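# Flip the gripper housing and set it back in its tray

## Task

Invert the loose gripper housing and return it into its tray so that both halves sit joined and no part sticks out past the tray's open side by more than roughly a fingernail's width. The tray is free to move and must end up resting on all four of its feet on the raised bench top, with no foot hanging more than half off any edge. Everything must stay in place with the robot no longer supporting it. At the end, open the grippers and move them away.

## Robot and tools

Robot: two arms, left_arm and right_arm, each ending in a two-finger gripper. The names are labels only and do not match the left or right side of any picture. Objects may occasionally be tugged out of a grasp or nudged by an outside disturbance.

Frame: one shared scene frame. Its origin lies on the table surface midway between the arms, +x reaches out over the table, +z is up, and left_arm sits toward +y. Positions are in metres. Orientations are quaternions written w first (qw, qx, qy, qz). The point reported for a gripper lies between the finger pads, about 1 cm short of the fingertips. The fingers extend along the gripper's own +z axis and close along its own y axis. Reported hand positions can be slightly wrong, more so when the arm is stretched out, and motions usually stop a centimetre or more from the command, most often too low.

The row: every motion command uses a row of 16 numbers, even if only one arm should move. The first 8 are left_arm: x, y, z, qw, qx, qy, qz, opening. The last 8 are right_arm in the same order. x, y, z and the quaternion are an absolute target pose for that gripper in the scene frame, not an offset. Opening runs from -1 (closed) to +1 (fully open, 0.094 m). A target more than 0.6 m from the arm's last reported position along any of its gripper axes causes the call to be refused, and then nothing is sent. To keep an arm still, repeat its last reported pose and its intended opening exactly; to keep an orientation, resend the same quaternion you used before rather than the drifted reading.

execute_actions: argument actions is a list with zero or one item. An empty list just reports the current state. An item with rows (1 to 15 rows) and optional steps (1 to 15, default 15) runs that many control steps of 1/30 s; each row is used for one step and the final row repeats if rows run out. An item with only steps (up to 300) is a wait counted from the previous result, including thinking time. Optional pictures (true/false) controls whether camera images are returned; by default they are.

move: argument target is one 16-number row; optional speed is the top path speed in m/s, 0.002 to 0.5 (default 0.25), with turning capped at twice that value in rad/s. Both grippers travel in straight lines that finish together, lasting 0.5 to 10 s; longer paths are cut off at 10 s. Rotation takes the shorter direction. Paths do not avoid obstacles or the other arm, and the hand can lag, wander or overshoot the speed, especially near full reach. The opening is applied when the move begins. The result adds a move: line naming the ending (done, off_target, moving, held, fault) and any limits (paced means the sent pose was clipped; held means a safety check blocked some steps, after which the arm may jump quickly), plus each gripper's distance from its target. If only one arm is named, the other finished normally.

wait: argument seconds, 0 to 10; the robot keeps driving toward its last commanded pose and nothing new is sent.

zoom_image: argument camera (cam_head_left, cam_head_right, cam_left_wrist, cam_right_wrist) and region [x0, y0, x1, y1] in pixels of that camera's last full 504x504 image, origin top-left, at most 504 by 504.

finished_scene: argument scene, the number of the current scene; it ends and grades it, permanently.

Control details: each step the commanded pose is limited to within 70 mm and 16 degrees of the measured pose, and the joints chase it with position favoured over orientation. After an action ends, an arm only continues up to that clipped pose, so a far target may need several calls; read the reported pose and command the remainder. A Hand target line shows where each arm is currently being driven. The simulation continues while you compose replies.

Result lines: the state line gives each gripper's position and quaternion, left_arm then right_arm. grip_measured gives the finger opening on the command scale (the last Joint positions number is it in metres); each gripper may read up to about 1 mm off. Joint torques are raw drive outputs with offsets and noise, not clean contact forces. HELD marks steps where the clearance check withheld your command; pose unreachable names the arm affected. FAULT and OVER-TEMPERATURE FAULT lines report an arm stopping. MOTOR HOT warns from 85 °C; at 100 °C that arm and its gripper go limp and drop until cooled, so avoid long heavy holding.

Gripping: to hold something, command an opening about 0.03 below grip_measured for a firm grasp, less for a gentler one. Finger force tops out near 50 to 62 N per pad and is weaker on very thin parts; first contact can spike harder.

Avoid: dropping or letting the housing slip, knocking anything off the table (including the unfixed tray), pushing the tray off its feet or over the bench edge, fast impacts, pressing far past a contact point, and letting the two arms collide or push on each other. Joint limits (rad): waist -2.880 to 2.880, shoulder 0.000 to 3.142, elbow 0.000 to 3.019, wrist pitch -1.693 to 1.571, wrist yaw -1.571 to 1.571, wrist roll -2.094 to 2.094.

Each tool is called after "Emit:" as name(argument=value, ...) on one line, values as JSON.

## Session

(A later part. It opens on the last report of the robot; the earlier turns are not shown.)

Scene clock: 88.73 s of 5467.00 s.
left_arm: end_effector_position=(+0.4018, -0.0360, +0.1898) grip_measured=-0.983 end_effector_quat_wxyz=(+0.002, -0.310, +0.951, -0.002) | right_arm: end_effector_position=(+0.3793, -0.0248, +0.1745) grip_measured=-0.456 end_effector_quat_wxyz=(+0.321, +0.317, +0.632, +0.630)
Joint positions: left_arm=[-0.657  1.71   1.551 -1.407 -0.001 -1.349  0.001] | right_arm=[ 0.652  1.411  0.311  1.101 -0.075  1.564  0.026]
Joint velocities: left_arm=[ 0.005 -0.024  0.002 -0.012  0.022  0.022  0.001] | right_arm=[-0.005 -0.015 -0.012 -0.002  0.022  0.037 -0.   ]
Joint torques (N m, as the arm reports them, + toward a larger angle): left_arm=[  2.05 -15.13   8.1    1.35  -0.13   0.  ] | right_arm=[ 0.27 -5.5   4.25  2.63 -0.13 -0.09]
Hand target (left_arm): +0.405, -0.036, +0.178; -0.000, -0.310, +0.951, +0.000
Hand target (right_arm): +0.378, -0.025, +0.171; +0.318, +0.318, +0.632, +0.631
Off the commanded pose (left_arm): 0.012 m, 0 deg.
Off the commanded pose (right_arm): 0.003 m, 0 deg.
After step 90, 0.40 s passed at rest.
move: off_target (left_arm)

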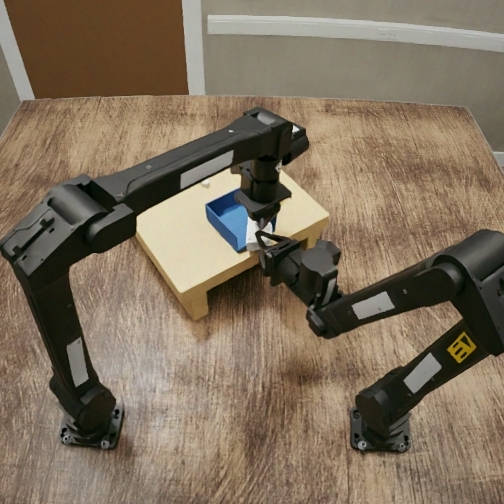

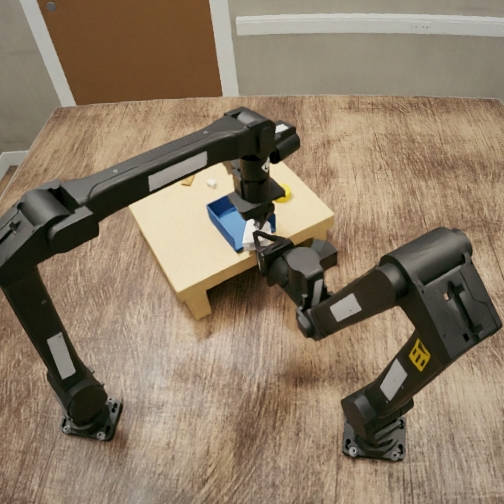

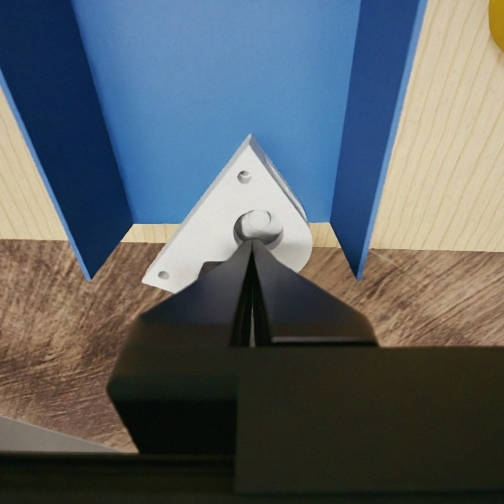

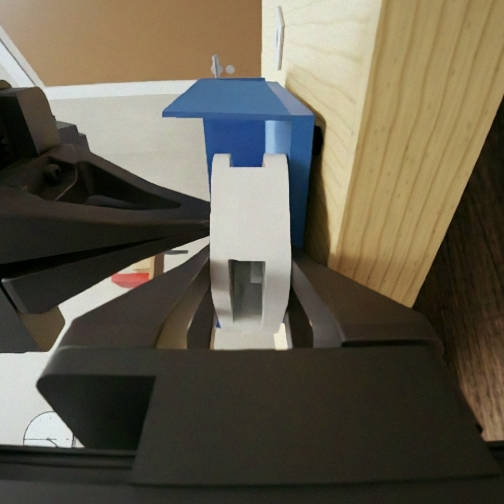

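Emit:
execute_actions(actions=[{"rows":[[0.405,-0.034,0.168,0,-0.31,0.95,0,-1,0.379,-0.025,0.174,0.318,0.318,0.632,0.632,-0.33],[0.405,-0.034,0.165,0,-0.31,0.95,0,-1,0.379,-0.025,0.174,0.318,0.318,0.632,0.632,-0.33],[0.405,-0.034,0.165,0,-0.31,0.95,0,-1,0.379,-0.025,0.174,0.318,0.318,0.632,0.632,-0.33],[0.408,-0.032,0.165,0,-0.31,0.95,0,-1,0.379,-0.025,0.174,0.318,0.318,0.632,0.632,-0.33],[0.411,-0.030,0.165,0,-0.31,0.95,0,-1,0.379,-0.025,0.174,0.318,0.318,0.632,0.632,-0.33],[0.414,-0.027,0.165,0,-0.31,0.95,0,-1,0.379,-0.025,0.174,0.318,0.318,0.632,0.632,-0.33],[0.417,-0.025,0.165,0,-0.31,0.95,0,-1,0.379,-0.025,0.174,0.318,0.318,0.632,0.632,-0.33],[0.420,-0.023,0.165,0,-0.31,0.95,0,-1,0.379,-0.025,0.174,0.318,0.318,0.632,0.632,-0.33],[0.423,-0.021,0.165,0,-0.31,0.95,0,-1,0.379,-0.025,0.174,0.318,0.318,0.632,0.632,-0.33],[0.426,-0.018,0.165,0,-0.31,0.95,0,-1,0.379,-0.025,0.174,0.318,0.318,0.632,0.632,-0.33],[0.429,-0.016,0.165,0,-0.31,0.95,0,-1,0.379,-0.025,0.174,0.318,0.318,0.632,0.632,-0.33],[0.432,-0.014,0.165,0,-0.31,0.95,0,-1,0.379,-0.025,0.174,0.318,0.318,0.632,0.632,-0.33],[0.435,-0.012,0.165,0,-0.31,0.95,0,-1,0.379,-0.025,0.174,0.318,0.318,0.632,0.632,-0.33],[0.438,-0.009,0.165,0,-0.31,0.95,0,-1,0.379,-0.025,0.174,0.318,0.318,0.632,0.632,-0.33],[0.441,-0.007,0.165,0,-0.31,0.95,0,-1,0.379,-0.025,0.174,0.318,0.318,0.632,0.632,-0.33]],"steps":15}])

Emit:
execute_actions(actions=[{"rows":[[0.444,-0.005,0.165,0,-0.31,0.95,0,-1,0.375,-0.028,0.176,0.318,0.318,0.632,0.632,-0.33],[0.447,-0.003,0.165,0,-0.31,0.95,0,-1,0.371,-0.031,0.176,0.318,0.318,0.632,0.632,-0.33],[0.450,0.0,0.165,0,-0.31,0.95,0,-1,0.367,-0.034,0.176,0.318,0.318,0.632,0.632,-0.33],[0.453,0.002,0.165,0,-0.31,0.95,0,-1,0.363,-0.037,0.176,0.318,0.318,0.632,0.632,-0.33],[0.456,0.004,0.165,0,-0.31,0.95,0,-1,0.359,-0.040,0.176,0.318,0.318,0.632,0.632,-0.33],[0.459,0.006,0.165,0,-0.31,0.95,0,-1,0.355,-0.043,0.176,0.318,0.318,0.632,0.632,-0.33],[0.461,0.008,0.165,0,-0.31,0.95,0,-1,0.351,-0.046,0.176,0.318,0.318,0.632,0.632,-0.33],[0.461,0.008,0.165,0,-0.31,0.95,0,-1,0.347,-0.049,0.176,0.318,0.318,0.632,0.632,-0.33],[0.461,0.008,0.165,0,-0.31,0.95,0,-1,0.343,-0.052,0.176,0.318,0.318,0.632,0.632,-0.33],[0.461,0.008,0.165,0,-0.31,0.95,0,-1,0.335,-0.058,0.176,0.318,0.318,0.632,0.632,-0.33]],"steps":15}])

Scene clock: 99.23 s of 5467.00 s.
left_arm: end_effector_position=(+0.4205, -0.0174, +0.1878) grip_measured=-0.983 end_effector_quat_wxyz=(+0.006, -0.310, +0.951, -0.016) | right_arm: end_effector_position=(+0.3788, -0.0247, +0.1729) grip_measured=-0.331 end_effector_quat_wxyz=(+0.320, +0.317, +0.634, +0.629)
Joint positions: left_arm=[-0.604  1.699  1.531 -1.37   0.007 -1.295  0.001] | right_arm=[ 0.652  1.413  0.31   1.099 -0.077  1.564  0.031]
Joint velocities: left_arm=[ 0.259  0.005  0.002 -0.007 -0.051  0.227 -0.   ] | right_arm=[ 0.015 -0.005 -0.012 -0.027  0.007 -0.007 -0.001]
Joint torques (N m, as the arm reports them, + toward a larger angle): left_arm=[  3.83 -12.13   9.87   0.89  -0.4    0.03] | right_arm=[ 0.11 -6.57  4.67  2.21 -0.16 -0.09]
Hand target (left_arm): +0.439, -0.006, +0.165; +0.000, -0.310, +0.951, -0.000
Hand target (right_arm): +0.379, -0.025, +0.174; +0.318, +0.318, +0.632, +0.632
Off the commanded pose (left_arm): 0.032 m, 2 deg.
Off the commanded pose (right_arm): 0.001 m, 0 deg.
Steps of this call (steps 1 to 90: nothing new was sent; then 7.00 s passed at rest; steps 91 to 105: all 15 steps of this action). Readings (end_effector_position):
91: left_arm (+0.4021, -0.0364, +0.1888) | right_arm (+0.3792, -0.0247, +0.1745)
92: left_arm (+0.4020, -0.0366, +0.1870) | right_arm (+0.3792, -0.0247, +0.1740)
94: left_arm (+0.4018, -0.0368, +0.1874) | right_arm (+0.3789, -0.0248, +0.1729)
98: left_arm (+0.4045, -0.0353, +0.1876) | right_arm (+0.3788, -0.0247, +0.1729)
105: the state above

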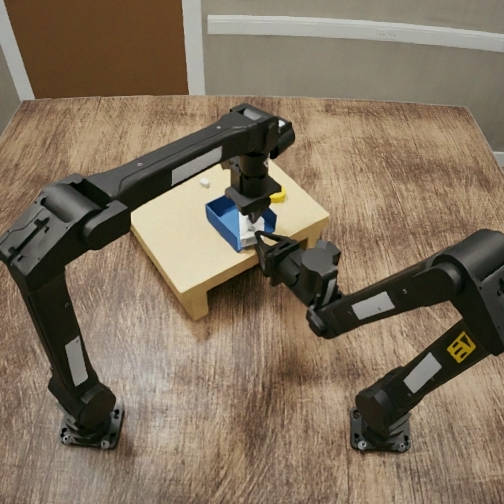

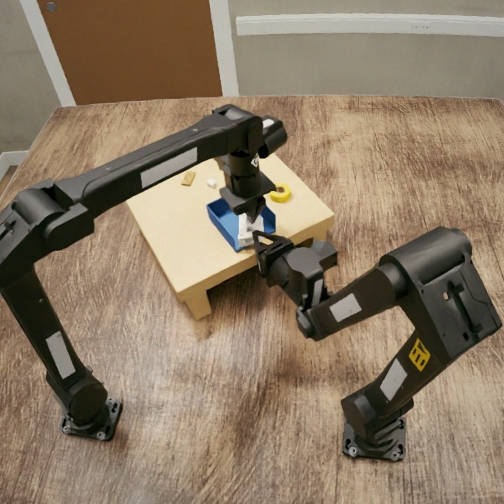

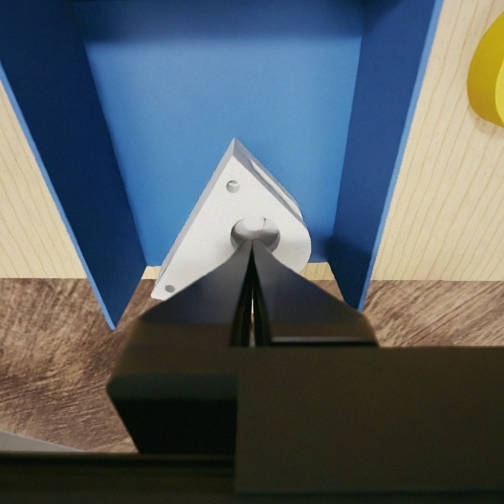

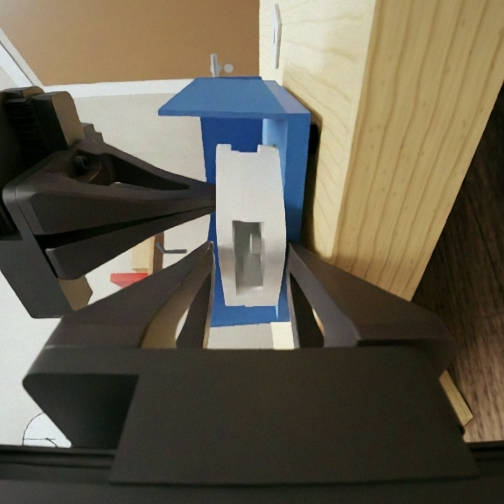

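Scene clock: 99.73 s of 5467.00 s.
left_arm: end_effector_position=(+0.4519, +0.0085, +0.1878) grip_measured=-0.983 end_effector_quat_wxyz=(+0.010, -0.313, +0.949, -0.018) | right_arm: end_effector_position=(+0.3339, -0.0561, +0.1797) grip_measured=-0.331 end_effector_quat_wxyz=(+0.322, +0.312, +0.629, +0.635)
Joint positions: left_arm=[-0.53   1.721  1.56  -1.37   0.006 -1.228  0.001] | right_arm=[ 0.636  1.238  0.172  1.081 -0.098  1.564  0.031]
Joint velocities: left_arm=[-0.005 -0.015 -0.002 -0.017  0.007  0.037 -0.   ] | right_arm=[-0.005 -0.083  0.012 -0.066 -0.022 -0.037  0.001]
Joint torques (N m, as the arm reports them, + toward a larger angle): left_arm=[  2.13 -12.18  10.02   0.71  -0.39   0.05] | right_arm=[ 0.02 -3.23  4.9   1.67 -0.17 -0.11]
Hand target (left_arm): +0.460, +0.009, +0.165; +0.000, -0.310, +0.951, +0.000
Hand target (right_arm): +0.335, -0.058, +0.176; +0.318, +0.318, +0.631, +0.632
Off the commanded pose (left_arm): 0.025 m, 2 deg.
Off the commanded pose (right_arm): 0.004 m, 1 deg.
Steps of this call (steps 1 to 15: all 15 steps of this action). Readings (end_effector_position):
1: left_arm (+0.4235, -0.0137, +0.1877) | right_arm (+0.3786, -0.0247, +0.1733)
2: left_arm (+0.4269, -0.0103, +0.1877) | right_arm (+0.3776, -0.0251, +0.1736)
4: left_arm (+0.4336, -0.0041, +0.1877) | right_arm (+0.3725, -0.0278, +0.1745)
8: left_arm (+0.4468, +0.0048, +0.1878) | right_arm (+0.3551, -0.0386, +0.1760)
15: the state above

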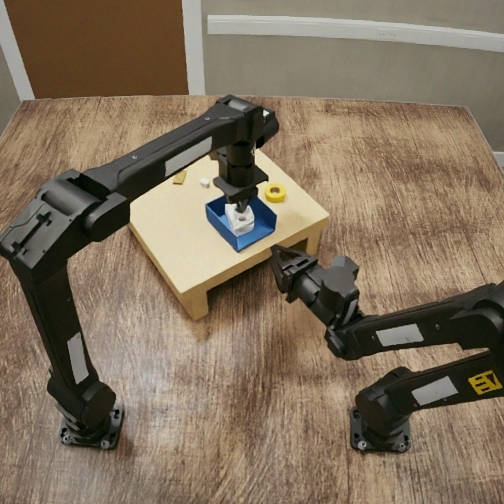

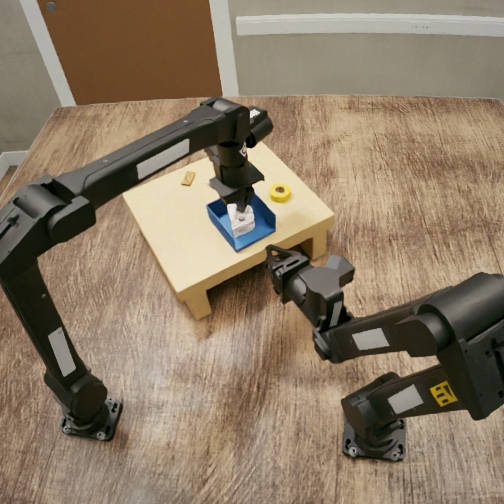

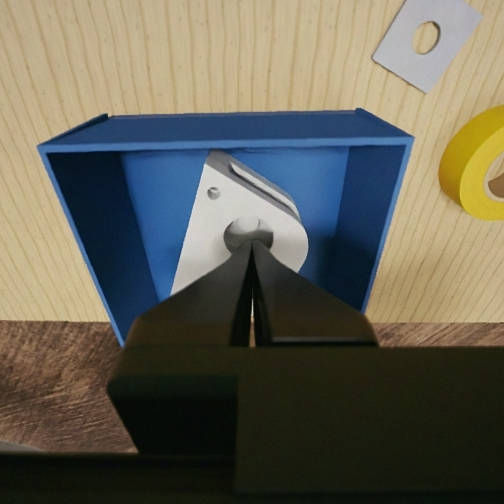

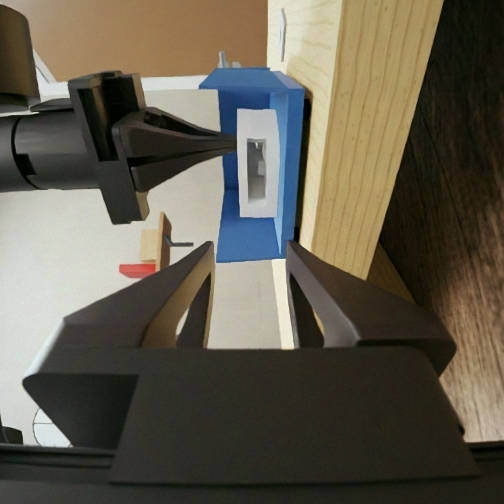

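Emit:
move(target=[0.452,0.008,0.255,0,-0.31,0.95,0,-1, 0.30,-0.10,0.19,0.318,0.318,0.632,0.632,-0.33], speed=0.2)

Emit:
move(target=[0.36,0.20,0.28,0,-0.31,0.95,0,-1, 0.30,-0.10,0.19,0.318,0.318,0.632,0.632,-0.33], speed=0.35)

Scene clock: 103.47 s of 5467.00 s.
left_arm: end_effector_position=(+0.4454, +0.0137, +0.2481) grip_measured=-0.983 end_effector_quat_wxyz=(-0.005, -0.311, +0.950, +0.004) | right_arm: end_effector_position=(+0.2988, -0.0997, +0.1959) grip_measured=-0.331 end_effector_quat_wxyz=(+0.323, +0.312, +0.629, +0.635)
Joint positions: left_arm=[-0.53   1.72   1.717 -1.58   0.002 -1.224  0.001] | right_arm=[ 0.524  0.849  0.074  0.79  -0.209  1.564  0.031]
Joint velocities: left_arm=[-0.005  0.005  0.002 -0.002  0.007  0.007 -0.   ] | right_arm=[-0.005 -0.024 -0.007 -0.007  0.022 -0.037 -0.   ]
Joint torques (N m, as the arm reports them, + toward a larger angle): left_arm=[  0.91 -16.12  11.92   0.06  -0.24  -0.05] | right_arm=[-0.29 -0.03  6.57  1.65 -0.16 -0.12]
Hand target (left_arm): +0.451, +0.009, +0.255; +0.000, -0.310, +0.951, -0.000
Hand target (right_arm): +0.299, -0.101, +0.191; +0.319, +0.317, +0.632, +0.631
Off the commanded pose (left_arm): 0.011 m, 1 deg.
Off the commanded pose (right_arm): 0.006 m, 1 deg.
move: off_target (left_arm)

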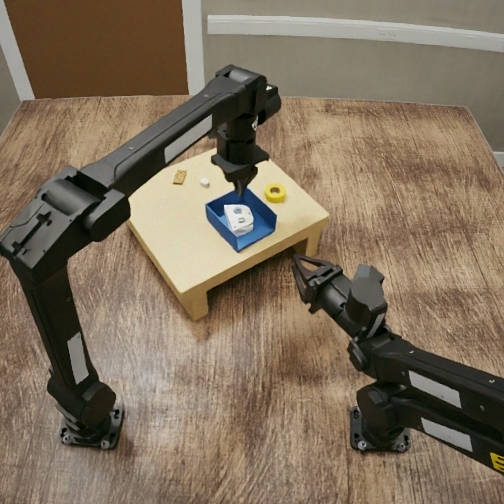

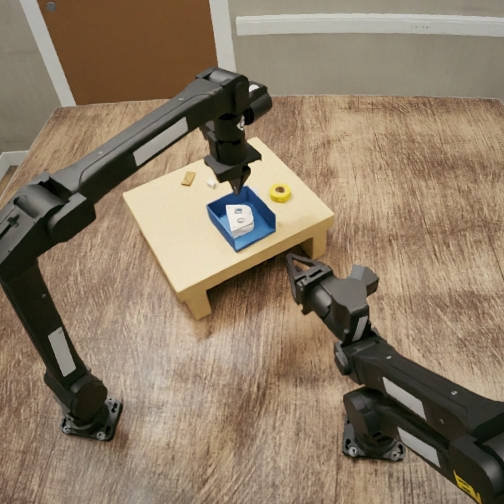

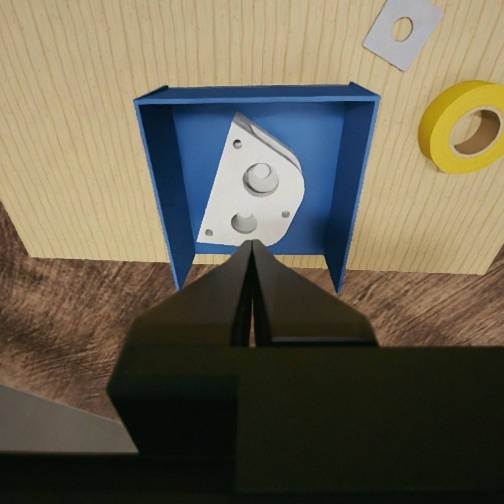

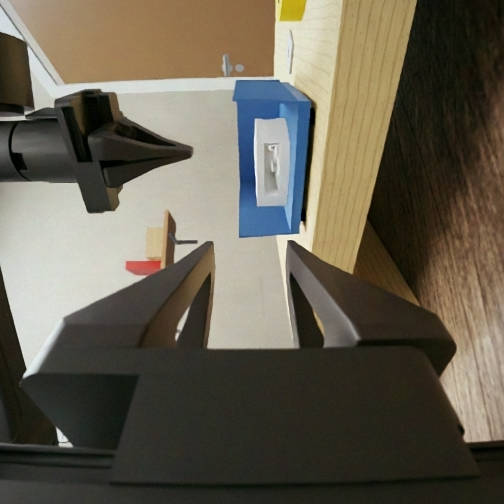

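Scene clock: 104.70 s of 5467.00 s.
left_arm: end_effector_position=(+0.3599, +0.2037, +0.2829) grip_measured=-0.983 end_effector_quat_wxyz=(+0.007, -0.319, +0.948, -0.001) | right_arm: end_effector_position=(+0.2998, -0.0992, +0.1906) grip_measured=-0.331 end_effector_quat_wxyz=(+0.319, +0.316, +0.633, +0.630)
Joint positions: left_arm=[-0.226  1.283  1.325 -1.6   -0.006 -0.936  0.001] | right_arm=[ 0.524  0.866  0.074  0.79  -0.209  1.564  0.031]
Joint velocities: left_arm=[-0.015  0.005 -0.012 -0.022 -0.037  0.007 -0.001] | right_arm=[-0.005 -0.005  0.002  0.002  0.037  0.022 -0.001]
Joint torques (N m, as the arm reports them, + toward a larger angle): left_arm=[ 0.67 -8.63  9.47  0.32 -0.1   0.09] | right_arm=[ 0.06  0.14  6.52  2.43 -0.06 -0.1 ]
Hand target (left_arm): +0.360, +0.201, +0.281; +0.002, -0.310, +0.951, +0.002
Hand target (right_arm): +0.300, -0.100, +0.190; +0.318, +0.318, +0.632, +0.632
Off the commanded pose (left_arm): 0.005 m, 1 deg.
Off the commanded pose (right_arm): 0.001 m, 0 deg.
move: done

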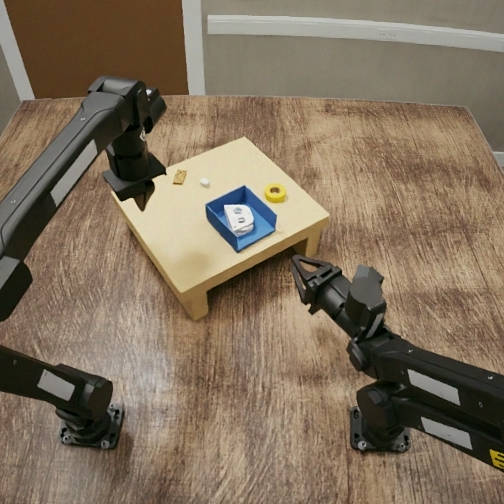

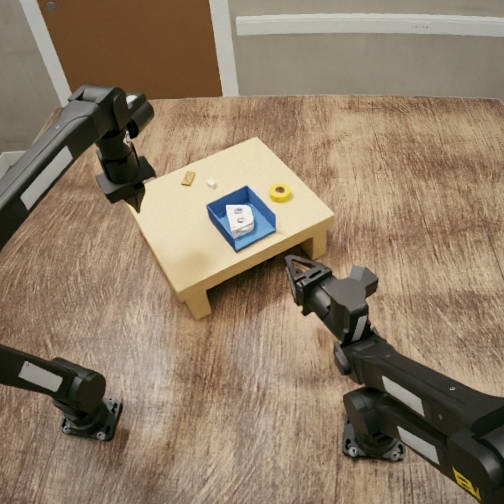

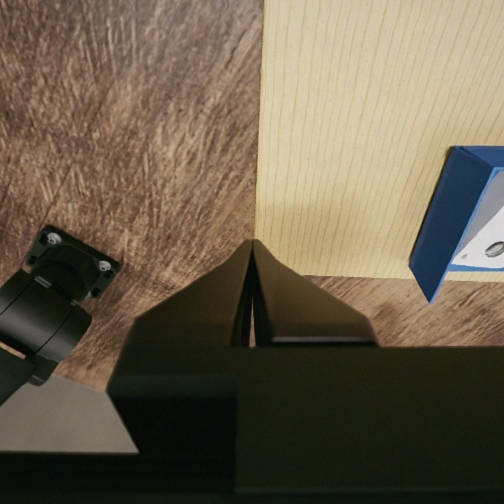

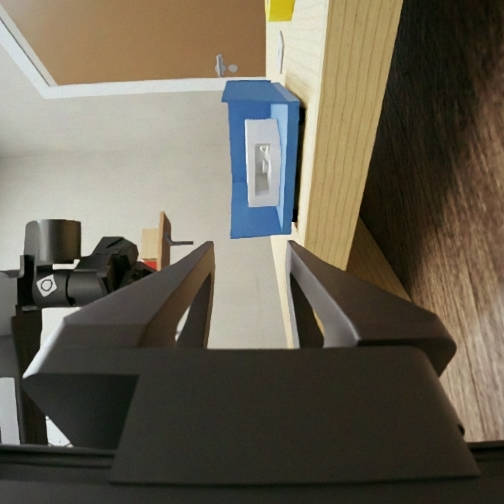

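Emit:
finished_scene(scene=2)

The scene is finished: the task was done.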